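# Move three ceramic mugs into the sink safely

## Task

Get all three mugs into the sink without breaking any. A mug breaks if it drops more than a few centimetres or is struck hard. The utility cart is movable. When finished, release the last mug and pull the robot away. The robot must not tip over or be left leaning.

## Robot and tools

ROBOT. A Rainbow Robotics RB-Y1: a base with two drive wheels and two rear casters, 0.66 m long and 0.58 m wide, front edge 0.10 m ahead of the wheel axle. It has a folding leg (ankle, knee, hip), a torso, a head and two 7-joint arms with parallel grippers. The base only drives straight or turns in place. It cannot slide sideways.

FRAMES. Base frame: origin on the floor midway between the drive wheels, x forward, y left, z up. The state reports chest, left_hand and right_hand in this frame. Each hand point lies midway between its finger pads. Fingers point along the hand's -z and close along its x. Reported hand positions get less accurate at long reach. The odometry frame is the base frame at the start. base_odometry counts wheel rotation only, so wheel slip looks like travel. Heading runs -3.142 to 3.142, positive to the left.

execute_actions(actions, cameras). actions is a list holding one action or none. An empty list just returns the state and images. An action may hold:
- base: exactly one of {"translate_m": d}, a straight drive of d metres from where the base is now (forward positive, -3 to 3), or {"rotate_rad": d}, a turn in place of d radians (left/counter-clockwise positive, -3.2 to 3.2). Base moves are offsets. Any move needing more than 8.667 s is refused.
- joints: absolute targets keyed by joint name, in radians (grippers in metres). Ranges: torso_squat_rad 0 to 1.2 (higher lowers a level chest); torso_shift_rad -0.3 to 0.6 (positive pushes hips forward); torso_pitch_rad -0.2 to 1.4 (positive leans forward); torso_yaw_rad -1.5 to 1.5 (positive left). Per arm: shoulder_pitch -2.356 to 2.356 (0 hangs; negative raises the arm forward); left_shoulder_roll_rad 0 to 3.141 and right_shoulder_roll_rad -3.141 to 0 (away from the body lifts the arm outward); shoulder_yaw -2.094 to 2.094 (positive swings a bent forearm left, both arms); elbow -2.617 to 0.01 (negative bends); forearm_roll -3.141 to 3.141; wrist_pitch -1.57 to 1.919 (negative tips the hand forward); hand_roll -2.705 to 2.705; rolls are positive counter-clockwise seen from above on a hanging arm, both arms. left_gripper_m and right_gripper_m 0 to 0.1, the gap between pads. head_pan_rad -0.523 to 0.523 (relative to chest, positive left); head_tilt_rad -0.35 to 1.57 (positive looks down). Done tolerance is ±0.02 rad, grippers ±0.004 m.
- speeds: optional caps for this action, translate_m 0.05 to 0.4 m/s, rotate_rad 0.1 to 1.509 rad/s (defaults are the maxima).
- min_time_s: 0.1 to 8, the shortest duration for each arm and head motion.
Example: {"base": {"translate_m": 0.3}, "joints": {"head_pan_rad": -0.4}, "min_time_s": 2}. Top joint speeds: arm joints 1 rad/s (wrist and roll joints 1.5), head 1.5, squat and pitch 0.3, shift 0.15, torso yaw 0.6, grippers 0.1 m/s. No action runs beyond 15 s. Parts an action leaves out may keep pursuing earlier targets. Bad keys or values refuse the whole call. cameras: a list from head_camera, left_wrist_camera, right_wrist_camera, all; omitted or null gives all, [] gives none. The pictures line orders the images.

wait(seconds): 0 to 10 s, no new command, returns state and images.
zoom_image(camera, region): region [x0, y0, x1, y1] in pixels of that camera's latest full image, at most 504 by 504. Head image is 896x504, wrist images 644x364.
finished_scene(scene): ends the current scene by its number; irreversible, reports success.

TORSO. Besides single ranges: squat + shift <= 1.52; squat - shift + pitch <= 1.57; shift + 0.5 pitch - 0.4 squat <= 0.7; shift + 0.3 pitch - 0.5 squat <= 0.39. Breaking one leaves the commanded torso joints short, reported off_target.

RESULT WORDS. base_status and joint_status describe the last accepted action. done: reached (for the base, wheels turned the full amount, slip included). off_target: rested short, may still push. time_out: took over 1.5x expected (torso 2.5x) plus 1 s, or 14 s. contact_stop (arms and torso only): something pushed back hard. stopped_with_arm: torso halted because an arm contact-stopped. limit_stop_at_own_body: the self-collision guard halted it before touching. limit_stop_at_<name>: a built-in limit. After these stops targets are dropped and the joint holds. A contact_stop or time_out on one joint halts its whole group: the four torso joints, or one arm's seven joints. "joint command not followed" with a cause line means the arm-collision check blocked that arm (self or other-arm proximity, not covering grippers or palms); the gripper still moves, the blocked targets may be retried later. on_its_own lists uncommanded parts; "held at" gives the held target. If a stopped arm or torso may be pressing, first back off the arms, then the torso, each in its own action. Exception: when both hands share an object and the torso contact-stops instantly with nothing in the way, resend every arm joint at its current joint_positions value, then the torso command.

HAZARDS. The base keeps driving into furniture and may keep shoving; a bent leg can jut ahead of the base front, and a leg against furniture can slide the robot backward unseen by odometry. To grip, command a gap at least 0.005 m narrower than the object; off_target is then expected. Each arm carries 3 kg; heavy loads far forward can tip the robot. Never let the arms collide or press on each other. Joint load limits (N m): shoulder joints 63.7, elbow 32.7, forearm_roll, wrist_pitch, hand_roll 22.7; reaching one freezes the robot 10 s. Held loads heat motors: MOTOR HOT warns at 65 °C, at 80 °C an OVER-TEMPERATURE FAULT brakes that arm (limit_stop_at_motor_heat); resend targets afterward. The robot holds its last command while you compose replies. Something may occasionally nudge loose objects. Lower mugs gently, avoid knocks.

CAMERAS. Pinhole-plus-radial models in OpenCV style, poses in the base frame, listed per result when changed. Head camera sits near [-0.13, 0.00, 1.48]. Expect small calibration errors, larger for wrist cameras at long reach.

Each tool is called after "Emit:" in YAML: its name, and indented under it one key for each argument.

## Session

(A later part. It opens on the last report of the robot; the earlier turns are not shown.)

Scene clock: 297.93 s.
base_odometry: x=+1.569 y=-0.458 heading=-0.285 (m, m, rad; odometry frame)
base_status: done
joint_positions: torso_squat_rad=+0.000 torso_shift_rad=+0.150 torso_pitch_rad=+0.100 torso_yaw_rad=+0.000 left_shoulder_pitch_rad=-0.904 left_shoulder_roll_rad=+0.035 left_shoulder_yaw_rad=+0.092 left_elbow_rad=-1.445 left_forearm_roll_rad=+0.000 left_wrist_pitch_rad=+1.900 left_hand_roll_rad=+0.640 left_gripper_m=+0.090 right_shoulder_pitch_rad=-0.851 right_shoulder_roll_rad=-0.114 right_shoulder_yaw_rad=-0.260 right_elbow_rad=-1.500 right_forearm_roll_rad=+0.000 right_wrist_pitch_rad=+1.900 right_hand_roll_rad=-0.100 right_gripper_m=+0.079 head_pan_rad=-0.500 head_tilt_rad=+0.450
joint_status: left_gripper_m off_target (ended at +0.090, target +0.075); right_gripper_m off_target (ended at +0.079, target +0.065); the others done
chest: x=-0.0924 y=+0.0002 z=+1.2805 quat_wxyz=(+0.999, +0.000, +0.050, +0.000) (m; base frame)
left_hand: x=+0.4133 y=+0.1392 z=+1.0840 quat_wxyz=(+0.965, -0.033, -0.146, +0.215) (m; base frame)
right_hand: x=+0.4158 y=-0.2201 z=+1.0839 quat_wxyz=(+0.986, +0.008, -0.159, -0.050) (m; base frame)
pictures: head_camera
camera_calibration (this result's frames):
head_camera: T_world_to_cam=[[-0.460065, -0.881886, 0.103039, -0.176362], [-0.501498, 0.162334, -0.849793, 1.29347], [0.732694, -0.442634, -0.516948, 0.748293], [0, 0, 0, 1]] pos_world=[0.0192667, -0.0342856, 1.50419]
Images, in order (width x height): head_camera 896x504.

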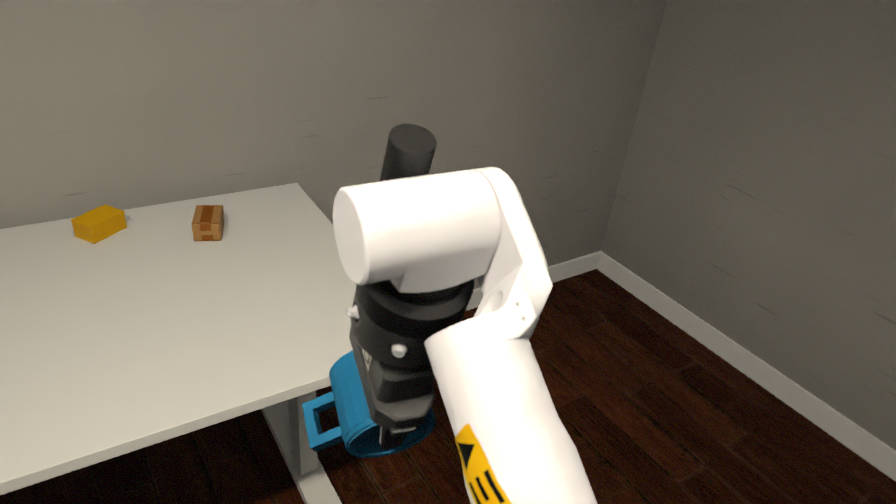

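Emit:
execute_actions:
  actions:
    - {"base":{"rotate_rad":-2.99},"joints":{"left_gripper_m":0.075,"right_gripper_m":0.065,"head_tilt_rad":0.25,"head_pan_rad":0}}
  cameras: ["head_camera"]

Scene clock: 308.03 s.
base_odometry: x=+1.569 y=-0.458 heading=+3.009 (m, m, rad; odometry frame)
base_status: done
joint_positions: torso_squat_rad=+0.000 torso_shift_rad=+0.150 torso_pitch_rad=+0.100 torso_yaw_rad=+0.000 left_shoulder_pitch_rad=-0.904 left_shoulder_roll_rad=+0.035 left_shoulder_yaw_rad=+0.092 left_elbow_rad=-1.445 left_forearm_roll_rad=+0.000 left_wrist_pitch_rad=+1.900 left_hand_roll_rad=+0.640 left_gripper_m=+0.090 right_shoulder_pitch_rad=-0.851 right_shoulder_roll_rad=-0.114 right_shoulder_yaw_rad=-0.260 right_elbow_rad=-1.500 right_forearm_roll_rad=+0.000 right_wrist_pitch_rad=+1.900 right_hand_roll_rad=-0.100 right_gripper_m=+0.079 head_pan_rad=+0.000 head_tilt_rad=+0.250
joint_status: left_gripper_m off_target (ended at +0.090, target +0.075); right_gripper_m off_target (ended at +0.079, target +0.065); the others done
chest: x=-0.0924 y=+0.0002 z=+1.2805 quat_wxyz=(+0.999, +0.000, +0.050, +0.000) (m; base frame)
left_hand: x=+0.4133 y=+0.1392 z=+1.0840 quat_wxyz=(+0.965, -0.033, -0.146, +0.215) (m; base frame)
right_hand: x=+0.4158 y=-0.2202 z=+1.0839 quat_wxyz=(+0.986, +0.008, -0.159, -0.050) (m; base frame)
pictures: head_camera
camera_calibration (this result's frames):
head_camera: T_world_to_cam=[[0.00623587, -0.998323, 0.057544, -0.085547], [-0.349595, -0.0560903, -0.93522, 1.4274], [0.93688, -0.0142852, -0.349359, 0.510936], [0, 0, 0, 1]] pos_world=[0.0208615, 0.00195888, 1.51836]
Images, in order (width x height): head_camera 896x504.

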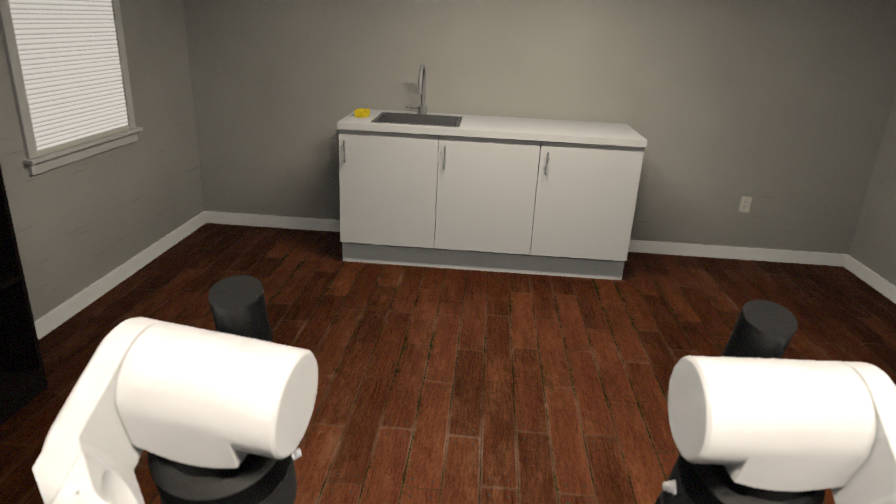

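Emit:
zoom_image:
  camera: "head_camera"
  region: [320, 50, 670, 290]

Region (320, 50, 670, 290) of head_camera's 896x504 image, scaled by 1.440, with more detail than that image has; it fills the top 346 rows of this view, and the rest is white.

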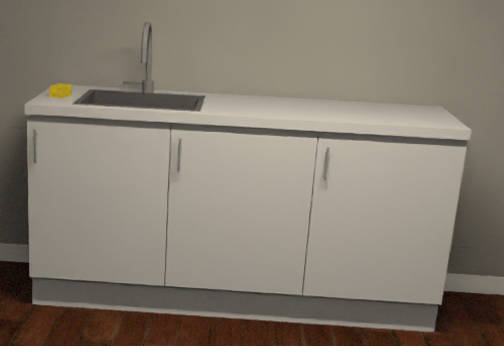

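Emit:
execute_actions:
  actions:
    - {"base":{"rotate_rad":0.093},"joints":{"left_gripper_m":0.075,"right_gripper_m":0.065}}
  cameras: []

Emit:
execute_actions:
  actions:
    - {"base":{"translate_m":2.9},"joints":{"left_gripper_m":0.075,"right_gripper_m":0.065,"head_tilt_rad":0.55}}
  cameras: ["head_camera"]

Scene clock: 331.50 s.
base_odometry: x=+1.569 y=-0.458 heading=+3.101 (m, m, rad; odometry frame)
base_status: done
joint_positions: torso_squat_rad=+0.000 torso_shift_rad=+0.150 torso_pitch_rad=+0.100 torso_yaw_rad=+0.000 left_shoulder_pitch_rad=-0.904 left_shoulder_roll_rad=+0.035 left_shoulder_yaw_rad=+0.092 left_elbow_rad=-1.445 left_forearm_roll_rad=+0.000 left_wrist_pitch_rad=+1.900 left_hand_roll_rad=+0.640 left_gripper_m=+0.090 right_shoulder_pitch_rad=-0.851 right_shoulder_roll_rad=-0.114 right_shoulder_yaw_rad=-0.260 right_elbow_rad=-1.500 right_forearm_roll_rad=+0.000 right_wrist_pitch_rad=+1.900 right_hand_roll_rad=-0.100 right_gripper_m=+0.079 head_pan_rad=+0.000 head_tilt_rad=+0.250
joint_status: left_gripper_m off_target (ended at +0.090, target +0.075); right_gripper_m off_target (ended at +0.079, target +0.065)
chest: x=-0.0924 y=+0.0002 z=+1.2805 quat_wxyz=(+0.999, +0.000, +0.050, +0.000) (m; base frame)
left_hand: x=+0.4133 y=+0.1392 z=+1.0840 quat_wxyz=(+0.965, -0.033, -0.146, +0.215) (m; base frame)
right_hand: x=+0.4158 y=-0.2202 z=+1.0839 quat_wxyz=(+0.986, +0.008, -0.159, -0.050) (m; base frame)
pictures: none
No camera images: the call's "cameras" was empty. Leave "cameras" out to get every camera's image.

Scene clock: 340.10 s.
base_odometry: x=-1.329 y=-0.338 heading=+3.100 (m, m, rad; odometry frame)
base_status: done
joint_positions: torso_squat_rad=+0.000 torso_shift_rad=+0.150 torso_pitch_rad=+0.100 torso_yaw_rad=+0.000 left_shoulder_pitch_rad=-0.904 left_shoulder_roll_rad=+0.035 left_shoulder_yaw_rad=+0.092 left_elbow_rad=-1.445 left_forearm_roll_rad=+0.000 left_wrist_pitch_rad=+1.900 left_hand_roll_rad=+0.640 left_gripper_m=+0.090 right_shoulder_pitch_rad=-0.851 right_shoulder_roll_rad=-0.114 right_shoulder_yaw_rad=-0.260 right_elbow_rad=-1.500 right_forearm_roll_rad=+0.000 right_wrist_pitch_rad=+1.900 right_hand_roll_rad=-0.100 right_gripper_m=+0.079 head_pan_rad=+0.000 head_tilt_rad=+0.550
joint_status: left_gripper_m off_target (ended at +0.090, target +0.075); right_gripper_m off_target (ended at +0.079, target +0.065); the others done
chest: x=-0.0923 y=+0.0002 z=+1.2805 quat_wxyz=(+0.999, +0.000, +0.050, +0.000) (m; base frame)
left_hand: x=+0.4133 y=+0.1392 z=+1.0839 quat_wxyz=(+0.965, -0.033, -0.146, +0.215) (m; base frame)
right_hand: x=+0.4159 y=-0.2202 z=+1.0838 quat_wxyz=(+0.986, +0.008, -0.159, -0.050) (m; base frame)
pictures: head_camera
camera_calibration (this result's frames):
head_camera: T_world_to_cam=[[0.0229844, -0.998331, 0.0529766, -0.0779535], [-0.610505, -0.0559787, -0.790032, 1.1998], [0.791679, -0.0141841, -0.610773, 0.88966], [0, 0, 0, 1]] pos_world=[0.0299499, 0.00195884, 1.49539]
Images, in order (width x height): head_camera 896x504.

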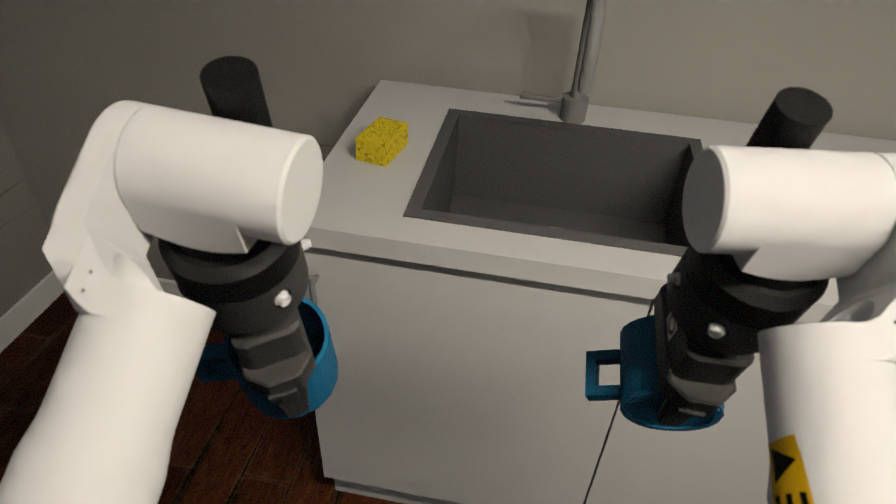

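Rotate to align with the counter, then measure.

Emit:
execute_actions:
  actions:
    - {"base":{"rotate_rad":-0.167},"joints":{"left_gripper_m":0.075,"right_gripper_m":0.065,"left_shoulder_pitch_rad":-0.851,"left_shoulder_roll_rad":0.114,"left_shoulder_yaw_rad":0.26,"left_elbow_rad":-1.5,"left_wrist_pitch_rad":1.9},"min_time_s":1.0}
  cameras: ["head_camera"]

Scene clock: 345.87 s.
base_odometry: x=-1.329 y=-0.338 heading=+2.934 (m, m, rad; odometry frame)
base_status: done
joint_positions: torso_squat_rad=+0.000 torso_shift_rad=+0.150 torso_pitch_rad=+0.100 torso_yaw_rad=+0.000 left_shoulder_pitch_rad=-0.851 left_shoulder_roll_rad=+0.114 left_shoulder_yaw_rad=+0.260 left_elbow_rad=-1.500 left_forearm_roll_rad=+0.000 left_wrist_pitch_rad=+1.900 left_hand_roll_rad=+0.640 left_gripper_m=+0.090 right_shoulder_pitch_rad=-0.851 right_shoulder_roll_rad=-0.114 right_shoulder_yaw_rad=-0.260 right_elbow_rad=-1.500 right_forearm_roll_rad=+0.000 right_wrist_pitch_rad=+1.900 right_hand_roll_rad=-0.100 right_gripper_m=+0.079 head_pan_rad=+0.000 head_tilt_rad=+0.550
joint_status: left_gripper_m off_target (ended at +0.090, target +0.075); right_gripper_m off_target (ended at +0.079, target +0.065); the others done
chest: x=-0.0923 y=+0.0003 z=+1.2805 quat_wxyz=(+0.999, +0.000, +0.050, +0.000) (m; base frame)
left_hand: x=+0.4162 y=+0.2201 z=+1.0841 quat_wxyz=(+0.937, -0.050, -0.151, +0.310) (m; base frame)
right_hand: x=+0.4159 y=-0.2202 z=+1.0839 quat_wxyz=(+0.986, +0.008, -0.159, -0.050) (m; base frame)
pictures: head_camera
camera_calibration (this result's frames):
head_camera: T_world_to_cam=[[0.0229811, -0.998329, 0.0530284, -0.0779828], [-0.610493, -0.0560179, -0.790038, 1.1998], [0.791688, -0.0142175, -0.61076, 0.889658], [0, 0, 0, 1]] pos_world=[0.0299315, 0.00200668, 1.49539]
Images, in order (width x height): head_camera 896x504.

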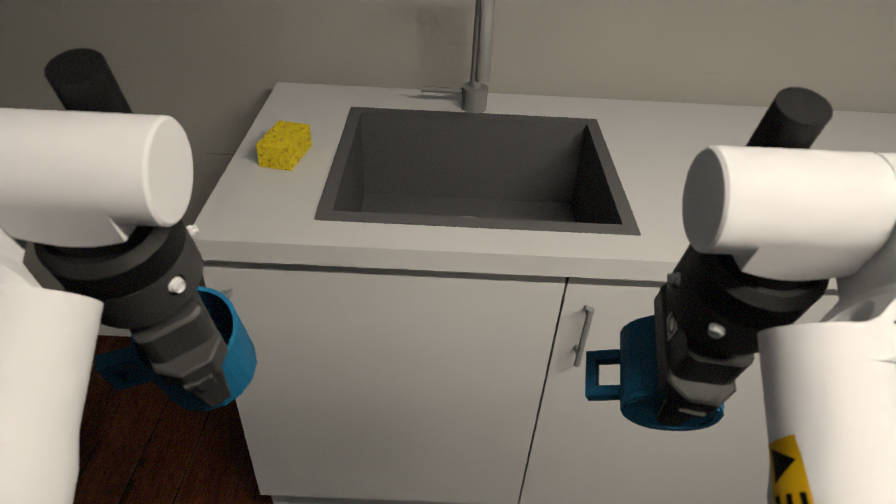

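Emit:
zoom_image:
  camera: "head_camera"
  region: [300, 90, 660, 290]

Region (300, 90, 660, 290) of head_camera's 896x504 image, scaled by 1.400, with more detail than that image has.

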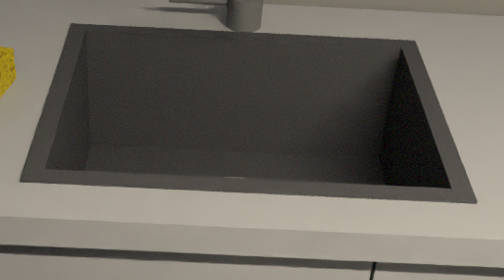

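Emit:
execute_actions:
  actions:
    - {"base":{"translate_m":0.635},"speeds":{"translate_m":0.3},"joints":{"left_gripper_m":0.075,"right_gripper_m":0.065,"torso_pitch_rad":0.3,"left_shoulder_pitch_rad":-1.185,"left_shoulder_roll_rad":0.033,"left_shoulder_yaw_rad":0.03,"left_elbow_rad":-1.389,"left_wrist_pitch_rad":1.919,"left_hand_roll_rad":-1.23,"right_shoulder_pitch_rad":-1.067,"right_shoulder_roll_rad":-0.142,"right_shoulder_yaw_rad":-0.235,"right_elbow_rad":-1.49,"right_wrist_pitch_rad":1.919,"right_hand_roll_rad":1.495,"head_tilt_rad":0.75},"min_time_s":1.2}

Scene clock: 433.40 s.
base_odometry: x=-1.950 y=-0.207 heading=+2.934 (m, m, rad; odometry frame)
base_status: done
joint_positions: torso_squat_rad=+0.000 torso_shift_rad=+0.150 torso_pitch_rad=+0.300 torso_yaw_rad=+0.000 left_shoulder_pitch_rad=-1.185 left_shoulder_roll_rad=+0.033 left_shoulder_yaw_rad=+0.030 left_elbow_rad=-1.389 left_forearm_roll_rad=+0.000 left_wrist_pitch_rad=+1.919 left_hand_roll_rad=-1.230 left_gripper_m=+0.090 right_shoulder_pitch_rad=-1.067 right_shoulder_roll_rad=-0.142 right_shoulder_yaw_rad=-0.235 right_elbow_rad=-1.490 right_forearm_roll_rad=+0.000 right_wrist_pitch_rad=+1.919 right_hand_roll_rad=+1.495 right_gripper_m=+0.079 head_pan_rad=+0.000 head_tilt_rad=+0.750
joint_status: left_gripper_m off_target (ended at +0.090, target +0.075); right_gripper_m off_target (ended at +0.079, target +0.065); the others done
chest: x=-0.0317 y=+0.0003 z=+1.2682 quat_wxyz=(+0.989, +0.000, +0.150, +0.000) (m; base frame)
left_hand: x=+0.4845 y=+0.0800 z=+1.0838 quat_wxyz=(+0.699, +0.105, -0.106, -0.700) (m; base frame)
right_hand: x=+0.4891 y=-0.1901 z=+1.0694 quat_wxyz=(+0.699, -0.106, -0.106, +0.699) (m; base frame)
pictures: head_camera, left_wrist_camera, right_wrist_camera
camera_calibration (this result's frames):
head_camera: T_world_to_cam=[[0.0416891, -0.998337, 0.0398099, -0.0606629], [-0.869992, -0.0558645, -0.48989, 0.817284], [0.491299, -0.0142112, -0.870875, 1.18884], [0, 0, 0, 1]] pos_world=[0.129486, 0.00199, 1.43812]
left_wrist_camera: T_world_to_cam=[[0.0412041, -0.999015, -0.0164438, 0.0728804], [-0.914699, -0.0443384, 0.401697, 0.0382319], [-0.40203, -0.00151042, -0.915625, 1.27764], [0, 0, 0, 1]] pos_world=[0.545616, 0.0764335, 1.15568]
right_wrist_camera: T_world_to_cam=[[-0.0318558, -0.999265, -0.0213438, -0.147792], [-0.939176, 0.0226205, 0.34269, 0.135177], [-0.341955, 0.0309622, -0.939206, 1.26455], [0, 0, 0, 1]] pos_world=[0.554665, -0.189895, 1.13819]
Images, in order (width x height): head_camera 896x504, left_wrist_camera 644x364, right_wrist_camera 644x364.

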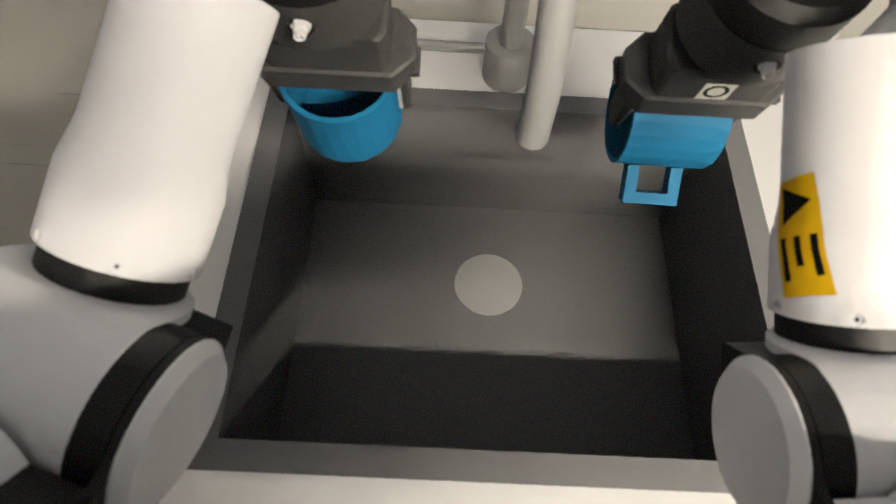

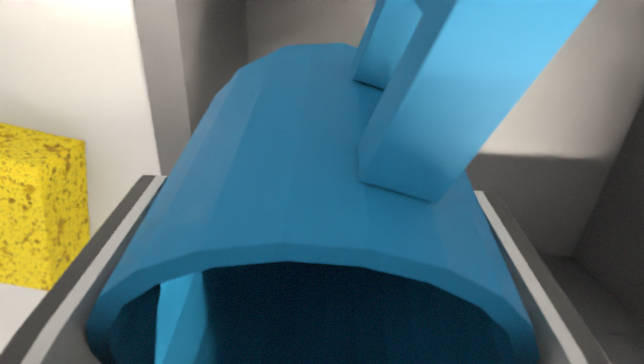

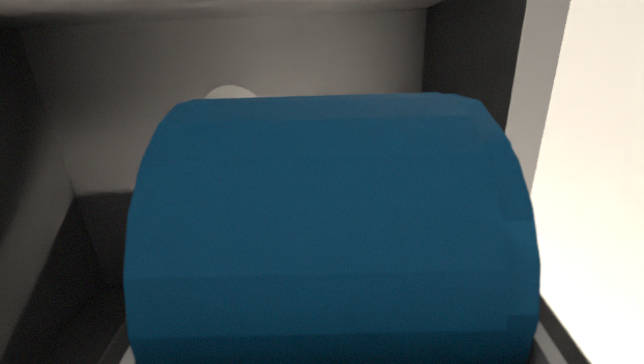

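Emit:
execute_actions:
  actions:
    - {"joints":{"left_gripper_m":0.075,"right_gripper_m":0.065,"torso_pitch_rad":0.6,"head_tilt_rad":0.6}}
  cameras: ["head_camera"]

Emit:
execute_actions:
  actions:
    - {"joints":{"left_gripper_m":0.075,"right_gripper_m":0.065,"left_shoulder_pitch_rad":-1.156,"left_shoulder_roll_rad":0.0325,"left_shoulder_yaw_rad":0.021,"left_elbow_rad":-1.122,"left_wrist_pitch_rad":1.6255,"right_shoulder_pitch_rad":-1.039,"right_shoulder_roll_rad":-0.1355,"right_shoulder_yaw_rad":-0.229,"right_elbow_rad":-1.3185,"right_wrist_pitch_rad":1.722},"min_time_s":1.0}

Scene clock: 448.97 s.
base_odometry: x=-1.950 y=-0.207 heading=+2.934 (m, m, rad; odometry frame)
base_status: not commanded
joint_positions: torso_squat_rad=+0.000 torso_shift_rad=+0.150 torso_pitch_rad=+0.600 torso_yaw_rad=+0.000 left_shoulder_pitch_rad=-1.185 left_shoulder_roll_rad=+0.033 left_shoulder_yaw_rad=+0.030 left_elbow_rad=-1.389 left_forearm_roll_rad=+0.000 left_wrist_pitch_rad=+1.919 left_hand_roll_rad=-1.230 left_gripper_m=+0.090 right_shoulder_pitch_rad=-1.067 right_shoulder_roll_rad=-0.142 right_shoulder_yaw_rad=-0.235 right_elbow_rad=-1.490 right_forearm_roll_rad=+0.000 right_wrist_pitch_rad=+1.919 right_hand_roll_rad=+1.495 right_gripper_m=+0.079 head_pan_rad=+0.000 head_tilt_rad=+0.600
joint_status: left_gripper_m off_target (ended at +0.090, target +0.075); right_gripper_m off_target (ended at +0.079, target +0.065); the others done
chest: x=+0.0515 y=+0.0003 z=+1.2280 quat_wxyz=(+0.955, +0.000, +0.296, +0.000) (m; base frame)
left_hand: x=+0.4902 y=+0.0799 z=+0.8992 quat_wxyz=(+0.707, +0.000, +0.000, -0.707) (m; base frame)
right_hand: x=+0.4903 y=-0.1902 z=+0.8842 quat_wxyz=(+0.707, -0.001, +0.000, +0.707) (m; base frame)
pictures: head_camera
camera_calibration (this result's frames):
head_camera: T_world_to_cam=[[0.0470617, -0.998339, 0.0332454, -0.0553353], [-0.933428, -0.0558036, -0.354399, 0.723198], [0.355665, -0.0143536, -0.934503, 1.17266], [0, 0, 0, 1]] pos_world=[0.260581, 0.00194559, 1.354]
Images, in order (width x height): head_camera 896x504.

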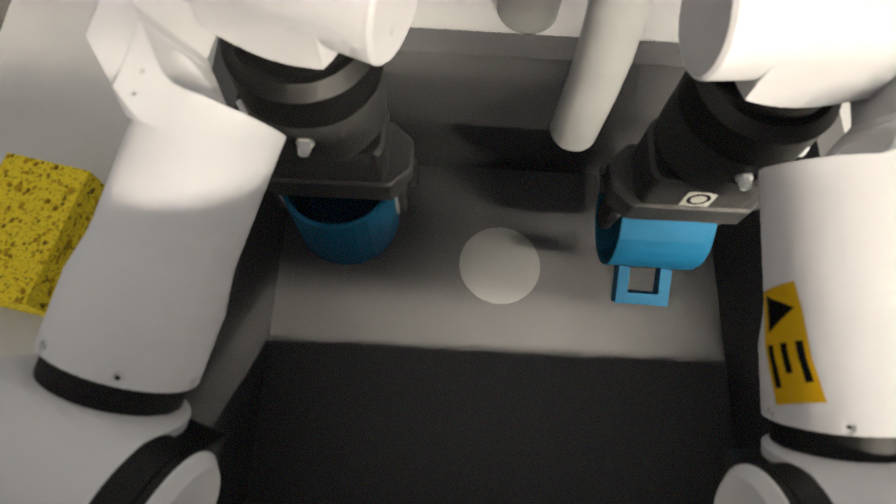

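Scene clock: 450.27 s.
base_odometry: x=-1.950 y=-0.207 heading=+2.934 (m, m, rad; odometry frame)
base_status: not commanded
joint_positions: torso_squat_rad=+0.000 torso_shift_rad=+0.150 torso_pitch_rad=+0.600 torso_yaw_rad=+0.000 left_shoulder_pitch_rad=-1.156 left_shoulder_roll_rad=+0.033 left_shoulder_yaw_rad=+0.021 left_elbow_rad=-1.122 left_forearm_roll_rad=+0.000 left_wrist_pitch_rad=+1.626 left_hand_roll_rad=-1.230 left_gripper_m=+0.090 right_shoulder_pitch_rad=-1.039 right_shoulder_roll_rad=-0.136 right_shoulder_yaw_rad=-0.229 right_elbow_rad=-1.318 right_forearm_roll_rad=+0.000 right_wrist_pitch_rad=+1.722 right_hand_roll_rad=+1.495 right_gripper_m=+0.079 head_pan_rad=+0.000 head_tilt_rad=+0.600
joint_status: left_gripper_m off_target (ended at +0.090, target +0.075); right_gripper_m off_target (ended at +0.079, target +0.065); the others done
chest: x=+0.0515 y=+0.0003 z=+1.2280 quat_wxyz=(+0.955, +0.000, +0.296, +0.000) (m; base frame)
left_hand: x=+0.4901 y=+0.0801 z=+0.8195 quat_wxyz=(+0.707, +0.000, +0.000, -0.707) (m; base frame)
right_hand: x=+0.4898 y=-0.1904 z=+0.8295 quat_wxyz=(+0.707, +0.000, +0.000, +0.707) (m; base frame)
pictures: head_camera, left_wrist_camera, right_wrist_camera
camera_calibration (this result's frames):
head_camera: T_world_to_cam=[[0.047061, -0.998339, 0.0332468, -0.055336], [-0.933419, -0.0558038, -0.354423, 0.723209], [0.35569, -0.0143537, -0.934494, 1.17266], [0, 0, 0, 1]] pos_world=[0.260556, 0.00194583, 1.35401]
left_wrist_camera: T_world_to_cam=[[0.0345202, -0.999, -0.0284002, 0.0814812], [-0.754766, -0.0446864, 0.65447, -0.135996], [-0.655085, -0.00115698, -0.755554, 1.03067], [0, 0, 0, 1]] pos_world=[0.569718, 0.076515, 0.870046]
right_wrist_camera: T_world_to_cam=[[-0.0369304, -0.999264, -0.0103304, -0.159867], [-0.794736, 0.0231013, 0.606516, -0.0714093], [-0.605831, 0.0306088, -0.795004, 1.04902], [0, 0, 0, 1]] pos_world=[0.572871, -0.190209, 0.875632]
Images, in order (width x height): head_camera 896x504, left_wrist_camera 644x364, right_wrist_camera 644x364.

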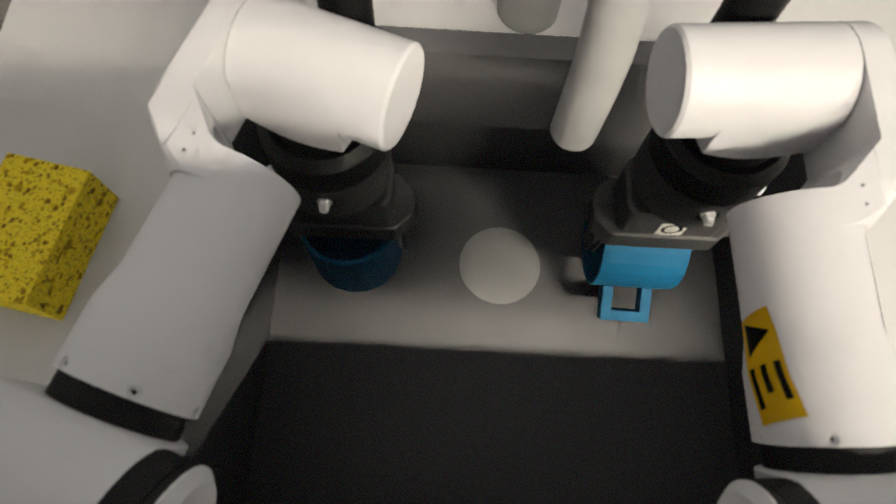

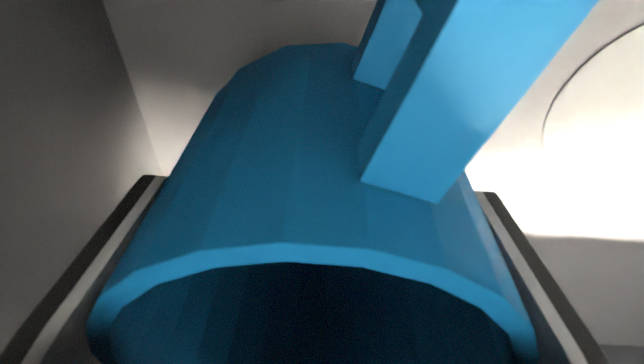

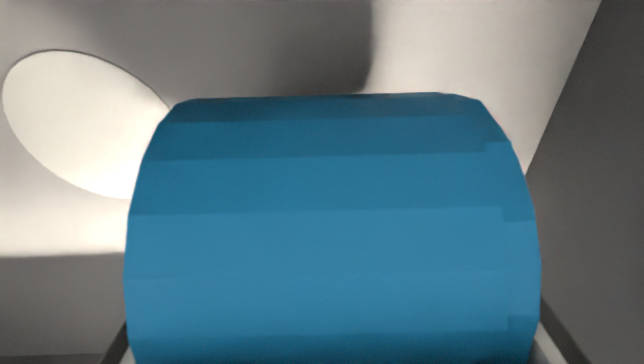

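Emit:
execute_actions:
  actions:
    - {"joints":{"left_gripper_m":0.075,"right_gripper_m":0.065,"left_shoulder_pitch_rad":-1.1823,"left_shoulder_roll_rad":0.0331,"left_shoulder_yaw_rad":0.0289,"left_elbow_rad":-0.944,"left_wrist_pitch_rad":1.4724,"right_shoulder_pitch_rad":-1.0435,"right_shoulder_roll_rad":-0.1365,"right_shoulder_yaw_rad":-0.2303,"right_elbow_rad":-1.1877,"right_wrist_pitch_rad":1.5955},"min_time_s":1.0}

Scene clock: 467.73 s.
base_odometry: x=-1.950 y=-0.207 heading=+2.934 (m, m, rad; odometry frame)
base_status: not commanded
joint_positions: torso_squat_rad=+0.000 torso_shift_rad=+0.150 torso_pitch_rad=+0.600 torso_yaw_rad=+0.000 left_shoulder_pitch_rad=-1.182 left_shoulder_roll_rad=+0.033 left_shoulder_yaw_rad=+0.029 left_elbow_rad=-0.944 left_forearm_roll_rad=+0.000 left_wrist_pitch_rad=+1.472 left_hand_roll_rad=-1.230 left_gripper_m=+0.090 right_shoulder_pitch_rad=-1.043 right_shoulder_roll_rad=-0.136 right_shoulder_yaw_rad=-0.230 right_elbow_rad=-1.188 right_forearm_roll_rad=+0.000 right_wrist_pitch_rad=+1.596 right_hand_roll_rad=+1.495 right_gripper_m=+0.079 head_pan_rad=+0.000 head_tilt_rad=+0.600
joint_status: left_gripper_m off_target (ended at +0.090, target +0.075); right_gripper_m off_target (ended at +0.079, target +0.065); the others done
chest: x=+0.0515 y=+0.0003 z=+1.2280 quat_wxyz=(+0.955, +0.000, +0.296, +0.000) (m; base frame)
left_hand: x=+0.4898 y=+0.0800 z=+0.7843 quat_wxyz=(+0.707, +0.000, +0.000, -0.708) (m; base frame)
right_hand: x=+0.4895 y=-0.1901 z=+0.7973 quat_wxyz=(+0.707, +0.000, +0.001, +0.707) (m; base frame)
pictures: head_camera, left_wrist_camera, right_wrist_camera
camera_calibration (this result's frames):
head_camera: T_world_to_cam=[[0.0470612, -0.998339, 0.0332465, -0.0553357], [-0.933419, -0.0558038, -0.354423, 0.723209], [0.35569, -0.0143534, -0.934494, 1.17266], [0, 0, 0, 1]] pos_world=[0.260556, 0.0019457, 1.35401]
left_wrist_camera: T_world_to_cam=[[0.0337437, -0.999014, -0.0288363, 0.0811207], [-0.754667, -0.0443854, 0.654605, -0.113371], [-0.655239, -0.000326966, -0.755421, 1.00387], [0, 0, 0, 1]] pos_world=[0.56948, 0.0763369, 0.834897]
right_wrist_camera: T_world_to_cam=[[-0.0364591, -0.99928, -0.0105327, -0.160008], [-0.794509, 0.0225918, 0.606832, -0.052589], [-0.606157, 0.0304928, -0.794761, 1.02324], [0, 0, 0, 1]] pos_world=[0.57263, -0.189906, 0.843461]
Images, in order (width x height): head_camera 896x504, left_wrist_camera 644x364, right_wrist_camera 644x364.

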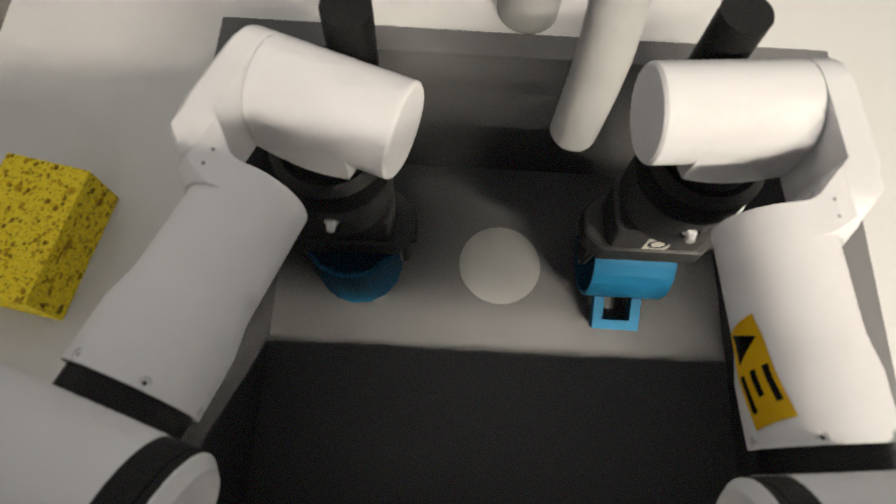

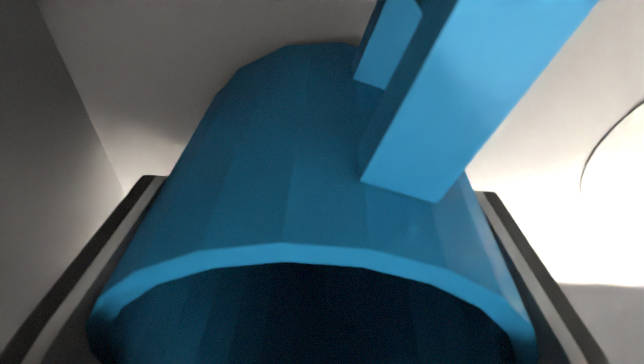

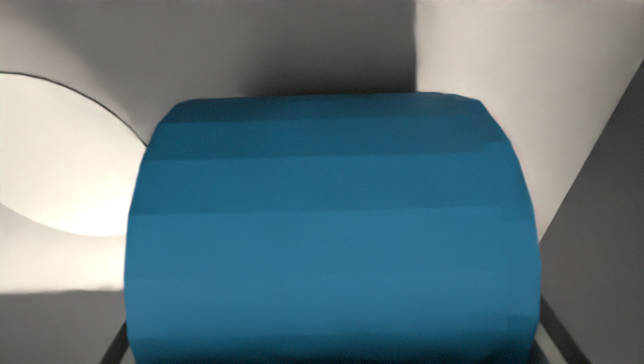

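Emit:
execute_actions:
  actions:
    - {"joints":{"left_gripper_m":0.075,"right_gripper_m":0.065,"left_shoulder_pitch_rad":-1.193,"left_shoulder_roll_rad":0.0334,"left_shoulder_yaw_rad":0.0322,"left_elbow_rad":-0.899,"left_wrist_pitch_rad":1.4375,"right_shoulder_pitch_rad":-1.0474,"right_shoulder_roll_rad":-0.1374,"right_shoulder_yaw_rad":-0.231,"right_elbow_rad":-1.1543,"right_wrist_pitch_rad":1.566},"min_time_s":0.5}
  cameras: []

Emit:
execute_actions:
  actions:
    - {"joints":{"left_gripper_m":0.1,"right_gripper_m":0.1}}

Scene clock: 487.03 s.
base_odometry: x=-1.950 y=-0.207 heading=+2.934 (m, m, rad; odometry frame)
base_status: not commanded
joint_positions: torso_squat_rad=+0.000 torso_shift_rad=+0.150 torso_pitch_rad=+0.599 torso_yaw_rad=+0.000 left_shoulder_pitch_rad=-1.193 left_shoulder_roll_rad=+0.033 left_shoulder_yaw_rad=+0.032 left_elbow_rad=-0.899 left_forearm_roll_rad=+0.000 left_wrist_pitch_rad=+1.438 left_hand_roll_rad=-1.230 left_gripper_m=+0.089 right_shoulder_pitch_rad=-1.048 right_shoulder_roll_rad=-0.137 right_shoulder_yaw_rad=-0.231 right_elbow_rad=-1.155 right_forearm_roll_rad=+0.000 right_wrist_pitch_rad=+1.566 right_hand_roll_rad=+1.495 right_gripper_m=+0.079 head_pan_rad=+0.000 head_tilt_rad=+0.600
joint_status: left_gripper_m off_target (ended at +0.089, target +0.075); right_gripper_m off_target (ended at +0.079, target +0.065); the others done
chest: x=+0.0510 y=+0.0003 z=+1.2282 quat_wxyz=(+0.955, +0.000, +0.295, +0.000) (m; base frame)
left_hand: x=+0.4902 y=+0.0797 z=+0.7782 quat_wxyz=(+0.706, +0.000, +0.000, -0.708) (m; base frame)
right_hand: x=+0.4905 y=-0.1899 z=+0.7918 quat_wxyz=(+0.707, -0.001, -0.001, +0.707) (m; base frame)
pictures: none
No camera images: the call's "cameras" was empty. Leave "cameras" out to get every camera's image.

Scene clock: 487.87 s.
base_odometry: x=-1.950 y=-0.207 heading=+2.934 (m, m, rad; odometry frame)
base_status: not commanded
joint_positions: torso_squat_rad=+0.000 torso_shift_rad=+0.150 torso_pitch_rad=+0.600 torso_yaw_rad=+0.000 left_shoulder_pitch_rad=-1.193 left_shoulder_roll_rad=+0.033 left_shoulder_yaw_rad=+0.032 left_elbow_rad=-0.899 left_forearm_roll_rad=+0.000 left_wrist_pitch_rad=+1.438 left_hand_roll_rad=-1.230 left_gripper_m=+0.099 right_shoulder_pitch_rad=-1.048 right_shoulder_roll_rad=-0.137 right_shoulder_yaw_rad=-0.231 right_elbow_rad=-1.154 right_forearm_roll_rad=+0.000 right_wrist_pitch_rad=+1.566 right_hand_roll_rad=+1.495 right_gripper_m=+0.099 head_pan_rad=+0.000 head_tilt_rad=+0.600
joint_status: all done
chest: x=+0.0513 y=+0.0003 z=+1.2280 quat_wxyz=(+0.955, +0.000, +0.295, +0.000) (m; base frame)
left_hand: x=+0.4902 y=+0.0798 z=+0.7778 quat_wxyz=(+0.706, +0.000, +0.000, -0.708) (m; base frame)
right_hand: x=+0.4901 y=-0.1901 z=+0.7910 quat_wxyz=(+0.707, +0.000, +0.000, +0.707) (m; base frame)
pictures: head_camera, left_wrist_camera, right_wrist_camera
camera_calibration (this result's frames):
head_camera: T_world_to_cam=[[0.0470581, -0.998337, 0.0332851, -0.0553675], [-0.933267, -0.0558208, -0.35482, 0.723525], [0.356088, -0.0143668, -0.934342, 1.17262], [0, 0, 0, 1]] pos_world=[0.260293, 0.00195893, 1.35419]
left_wrist_camera: T_world_to_cam=[[0.0335861, -0.999028, -0.0285587, 0.0805629], [-0.755456, -0.044085, 0.653715, -0.107759], [-0.654339, -0.000380932, -0.756202, 0.999414], [0, 0, 0, 1]] pos_world=[0.569843, 0.0761148, 0.828503]
right_wrist_camera: T_world_to_cam=[[-0.0361021, -0.999293, -0.0104548, -0.16021], [-0.795484, 0.0224034, 0.605561, -0.0468368], [-0.604899, 0.0301786, -0.795731, 1.01868], [0, 0, 0, 1]] pos_world=[0.573156, -0.18979, 0.837281]
Images, in order (width x height): head_camera 896x504, left_wrist_camera 644x364, right_wrist_camera 644x364.

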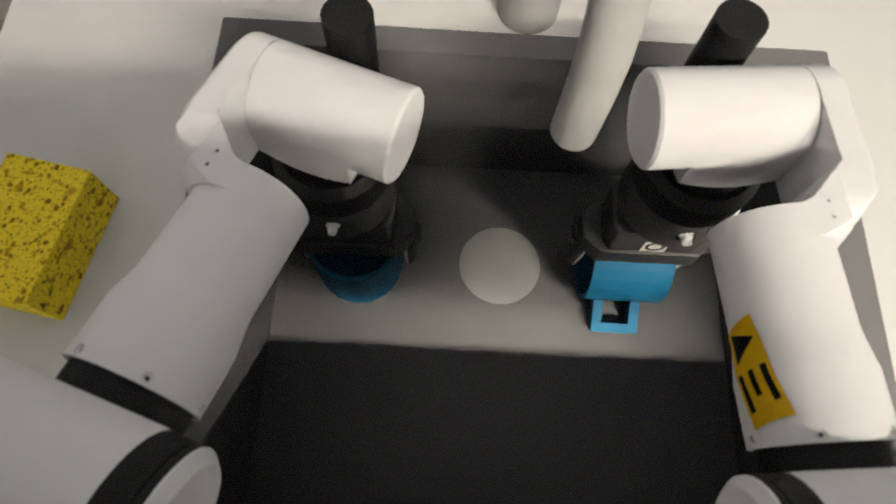

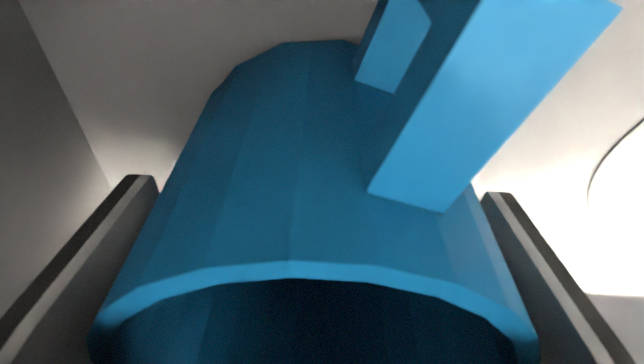

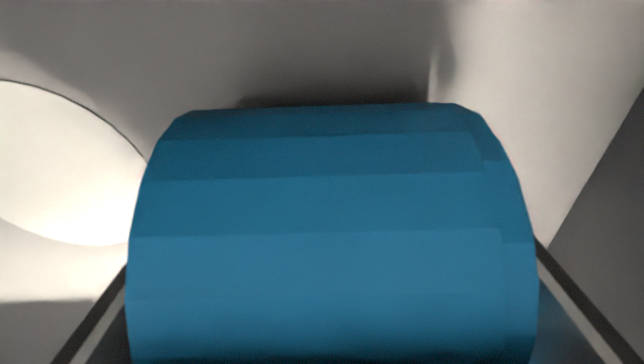

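Emit:
execute_actions:
  actions:
    - {"joints":{"left_shoulder_pitch_rad":-1.185,"left_shoulder_roll_rad":0.033,"left_shoulder_yaw_rad":0.03,"left_elbow_rad":-1.389,"left_wrist_pitch_rad":1.919,"right_shoulder_pitch_rad":-1.067,"right_shoulder_roll_rad":-0.142,"right_shoulder_yaw_rad":-0.235,"right_elbow_rad":-1.49,"right_wrist_pitch_rad":1.919},"min_time_s":0.9}
  cameras: []

Emit:
execute_actions:
  actions:
    - {"joints":{"torso_pitch_rad":0.3,"head_tilt_rad":0.75}}
  cameras: ["head_camera"]

Scene clock: 497.90 s.
base_odometry: x=-1.950 y=-0.207 heading=+2.934 (m, m, rad; odometry frame)
base_status: not commanded
joint_positions: torso_squat_rad=+0.000 torso_shift_rad=+0.150 torso_pitch_rad=+0.600 torso_yaw_rad=+0.000 left_shoulder_pitch_rad=-1.185 left_shoulder_roll_rad=+0.033 left_shoulder_yaw_rad=+0.030 left_elbow_rad=-1.389 left_forearm_roll_rad=+0.000 left_wrist_pitch_rad=+1.919 left_hand_roll_rad=-1.230 left_gripper_m=+0.099 right_shoulder_pitch_rad=-1.067 right_shoulder_roll_rad=-0.142 right_shoulder_yaw_rad=-0.235 right_elbow_rad=-1.490 right_forearm_roll_rad=+0.000 right_wrist_pitch_rad=+1.919 right_hand_roll_rad=+1.495 right_gripper_m=+0.099 head_pan_rad=+0.000 head_tilt_rad=+0.600
joint_status: all done
chest: x=+0.0513 y=+0.0003 z=+1.2280 quat_wxyz=(+0.955, +0.000, +0.295, +0.000) (m; base frame)
left_hand: x=+0.4904 y=+0.0797 z=+0.8998 quat_wxyz=(+0.707, +0.000, -0.001, -0.708) (m; base frame)
right_hand: x=+0.4903 y=-0.1900 z=+0.8845 quat_wxyz=(+0.707, -0.001, -0.001, +0.707) (m; base frame)
pictures: none
No camera images: the call's "cameras" was empty. Leave "cameras" out to get every camera's image.

Scene clock: 499.67 s.
base_odometry: x=-1.950 y=-0.207 heading=+2.934 (m, m, rad; odometry frame)
base_status: not commanded
joint_positions: torso_squat_rad=+0.000 torso_shift_rad=+0.150 torso_pitch_rad=+0.300 torso_yaw_rad=+0.000 left_shoulder_pitch_rad=-1.185 left_shoulder_roll_rad=+0.033 left_shoulder_yaw_rad=+0.030 left_elbow_rad=-1.389 left_forearm_roll_rad=+0.000 left_wrist_pitch_rad=+1.919 left_hand_roll_rad=-1.230 left_gripper_m=+0.099 right_shoulder_pitch_rad=-1.067 right_shoulder_roll_rad=-0.142 right_shoulder_yaw_rad=-0.235 right_elbow_rad=-1.490 right_forearm_roll_rad=+0.000 right_wrist_pitch_rad=+1.919 right_hand_roll_rad=+1.495 right_gripper_m=+0.099 head_pan_rad=+0.000 head_tilt_rad=+0.750
joint_status: all done
chest: x=-0.0320 y=+0.0003 z=+1.2683 quat_wxyz=(+0.989, +0.000, +0.149, +0.000) (m; base frame)
left_hand: x=+0.4845 y=+0.0798 z=+1.0844 quat_wxyz=(+0.699, +0.106, -0.106, -0.700) (m; base frame)
right_hand: x=+0.4890 y=-0.1899 z=+1.0698 quat_wxyz=(+0.699, -0.107, -0.106, +0.699) (m; base frame)
pictures: head_camera
camera_calibration (this result's frames):
head_camera: T_world_to_cam=[[0.0416807, -0.998336, 0.0398469, -0.0606934], [-0.869789, -0.0558813, -0.490249, 0.817557], [0.49166, -0.0142244, -0.870671, 1.18876], [0, 0, 0, 1]] pos_world=[0.129166, 0.0020032, 1.43824]
Images, in order (width x height): head_camera 896x504.

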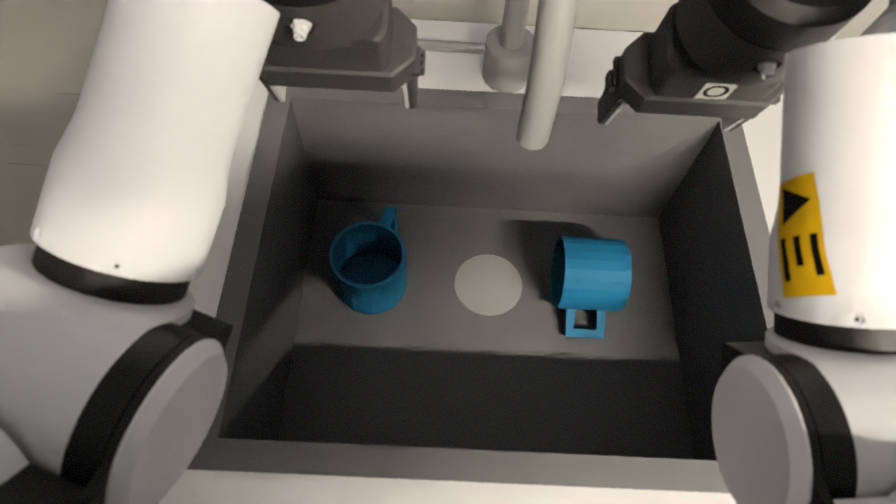

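Emit:
execute_actions:
  actions:
    - {"base":{"translate_m":-0.58},"joints":{"head_tilt_rad":0.2}}
  cameras: []

Emit:
execute_actions:
  actions:
    - {"base":{"rotate_rad":-2.85},"joints":{"torso_pitch_rad":0.2,"right_shoulder_pitch_rad":-0.25,"right_shoulder_roll_rad":-0.1,"right_shoulder_yaw_rad":0,"right_elbow_rad":-0.3,"right_wrist_pitch_rad":0,"right_hand_roll_rad":0,"left_shoulder_pitch_rad":-0.851,"left_shoulder_roll_rad":0.114,"left_shoulder_yaw_rad":0.26,"left_elbow_rad":-1.5,"left_wrist_pitch_rad":1.9},"min_time_s":3}
  cameras: ["head_camera"]

Scene clock: 518.77 s.
base_odometry: x=-1.383 y=-0.327 heading=+2.933 (m, m, rad; odometry frame)
base_status: done
joint_positions: torso_squat_rad=+0.000 torso_shift_rad=+0.150 torso_pitch_rad=+0.300 torso_yaw_rad=+0.000 left_shoulder_pitch_rad=-1.185 left_shoulder_roll_rad=+0.033 left_shoulder_yaw_rad=+0.030 left_elbow_rad=-1.389 left_forearm_roll_rad=+0.000 left_wrist_pitch_rad=+1.919 left_hand_roll_rad=-1.230 left_gripper_m=+0.099 right_shoulder_pitch_rad=-1.067 right_shoulder_roll_rad=-0.142 right_shoulder_yaw_rad=-0.235 right_elbow_rad=-1.490 right_forearm_roll_rad=+0.000 right_wrist_pitch_rad=+1.919 right_hand_roll_rad=+1.495 right_gripper_m=+0.099 head_pan_rad=+0.000 head_tilt_rad=+0.200
joint_status: all done
chest: x=-0.0321 y=+0.0003 z=+1.2683 quat_wxyz=(+0.989, +0.000, +0.149, +0.000) (m; base frame)
left_hand: x=+0.4844 y=+0.0799 z=+1.0844 quat_wxyz=(+0.699, +0.106, -0.106, -0.700) (m; base frame)
right_hand: x=+0.4889 y=-0.1899 z=+1.0699 quat_wxyz=(+0.699, -0.107, -0.106, +0.699) (m; base frame)
pictures: none
No camera images: the call's "cameras" was empty. Leave "cameras" out to get every camera's image.

Scene clock: 523.87 s.
base_odometry: x=-1.383 y=-0.327 heading=+0.084 (m, m, rad; odometry frame)
base_status: done
joint_positions: torso_squat_rad=+0.000 torso_shift_rad=+0.150 torso_pitch_rad=+0.200 torso_yaw_rad=+0.000 left_shoulder_pitch_rad=-0.851 left_shoulder_roll_rad=+0.114 left_shoulder_yaw_rad=+0.260 left_elbow_rad=-1.500 left_forearm_roll_rad=+0.000 left_wrist_pitch_rad=+1.900 left_hand_roll_rad=-1.230 left_gripper_m=+0.099 right_shoulder_pitch_rad=-0.250 right_shoulder_roll_rad=-0.100 right_shoulder_yaw_rad=+0.000 right_elbow_rad=-0.300 right_forearm_roll_rad=+0.000 right_wrist_pitch_rad=+0.000 right_hand_roll_rad=+0.000 right_gripper_m=+0.099 head_pan_rad=+0.000 head_tilt_rad=+0.200
joint_status: all done
chest: x=-0.0620 y=+0.0003 z=+1.2759 quat_wxyz=(+0.995, +0.000, +0.100, +0.000) (m; base frame)
left_hand: x=+0.4247 y=+0.2200 z=+1.0302 quat_wxyz=(+0.812, +0.064, -0.090, -0.574) (m; base frame)
right_hand: x=+0.1306 y=-0.2749 z=+0.6132 quat_wxyz=(+0.984, -0.039, -0.168, +0.047) (m; base frame)
pictures: head_camera
camera_calibration (this result's frames):
head_camera: T_world_to_cam=[[0.00902899, -0.998317, 0.0572811, -0.0848442], [-0.395756, -0.0561737, -0.916636, 1.40841], [0.918311, -0.0143931, -0.395597, 0.528633], [0, 0, 0, 1]] pos_world=[0.0727047, 0.00202317, 1.50499]
Images, in order (width x height): head_camera 896x504.

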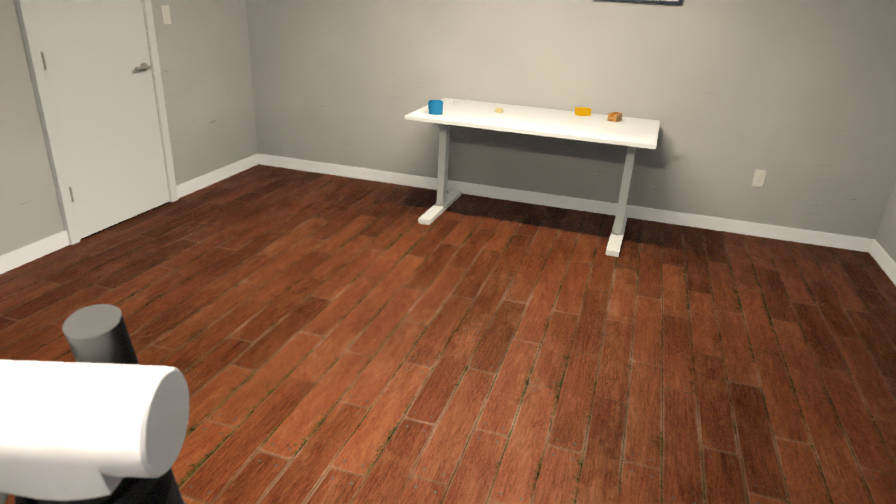

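Emit:
execute_actions:
  actions:
    - {"base":{"translate_m":2.95},"joints":{"head_tilt_rad":0.4}}
  cameras: ["head_camera"]

Scene clock: 537.47 s.
base_odometry: x=+1.557 y=-0.080 heading=+0.084 (m, m, rad; odometry frame)
base_status: done
joint_positions: torso_squat_rad=+0.000 torso_shift_rad=+0.150 torso_pitch_rad=+0.200 torso_yaw_rad=+0.000 left_shoulder_pitch_rad=-0.851 left_shoulder_roll_rad=+0.114 left_shoulder_yaw_rad=+0.260 left_elbow_rad=-1.500 left_forearm_roll_rad=+0.000 left_wrist_pitch_rad=+1.900 left_hand_roll_rad=-1.230 left_gripper_m=+0.099 right_shoulder_pitch_rad=-0.250 right_shoulder_roll_rad=-0.100 right_shoulder_yaw_rad=+0.000 right_elbow_rad=-0.300 right_forearm_roll_rad=+0.000 right_wrist_pitch_rad=+0.000 right_hand_roll_rad=+0.000 right_gripper_m=+0.099 head_pan_rad=+0.000 head_tilt_rad=+0.400
joint_status: all done
chest: x=-0.0619 y=+0.0003 z=+1.2759 quat_wxyz=(+0.995, +0.000, +0.100, +0.000) (m; base frame)
left_hand: x=+0.4247 y=+0.2201 z=+1.0300 quat_wxyz=(+0.812, +0.064, -0.090, -0.574) (m; base frame)
right_hand: x=+0.1306 y=-0.2749 z=+0.6132 quat_wxyz=(+0.984, -0.039, -0.169, +0.047) (m; base frame)
pictures: head_camera
camera_calibration (this result's frames):
head_camera: T_world_to_cam=[[0.020219, -0.998324, 0.0542307, -0.0803606], [-0.570016, -0.056073, -0.819718, 1.26609], [0.821385, -0.0143385, -0.570194, 0.784749], [0, 0, 0, 1]] pos_world=[0.0787347, 0.00201959, 1.48965]
Images, in order (width x height): head_camera 896x504.

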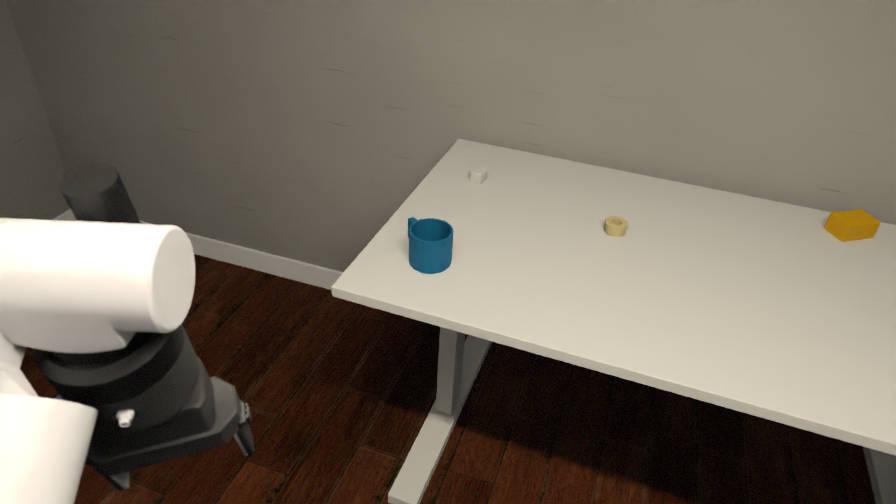

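Emit:
zoom_image:
  camera: "head_camera"
  region: [370, 190, 490, 290]

Region (370, 190, 490, 290) of head_camera's 896x504 image, scaled by 4.200, with more detail than that image has.

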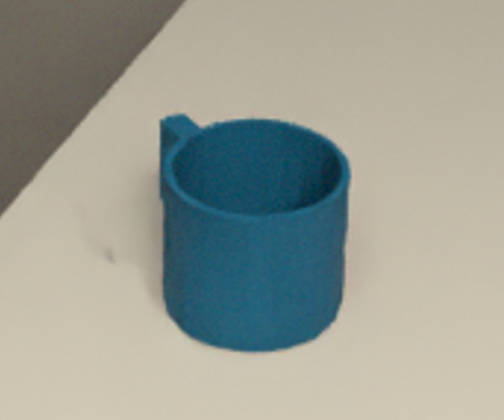

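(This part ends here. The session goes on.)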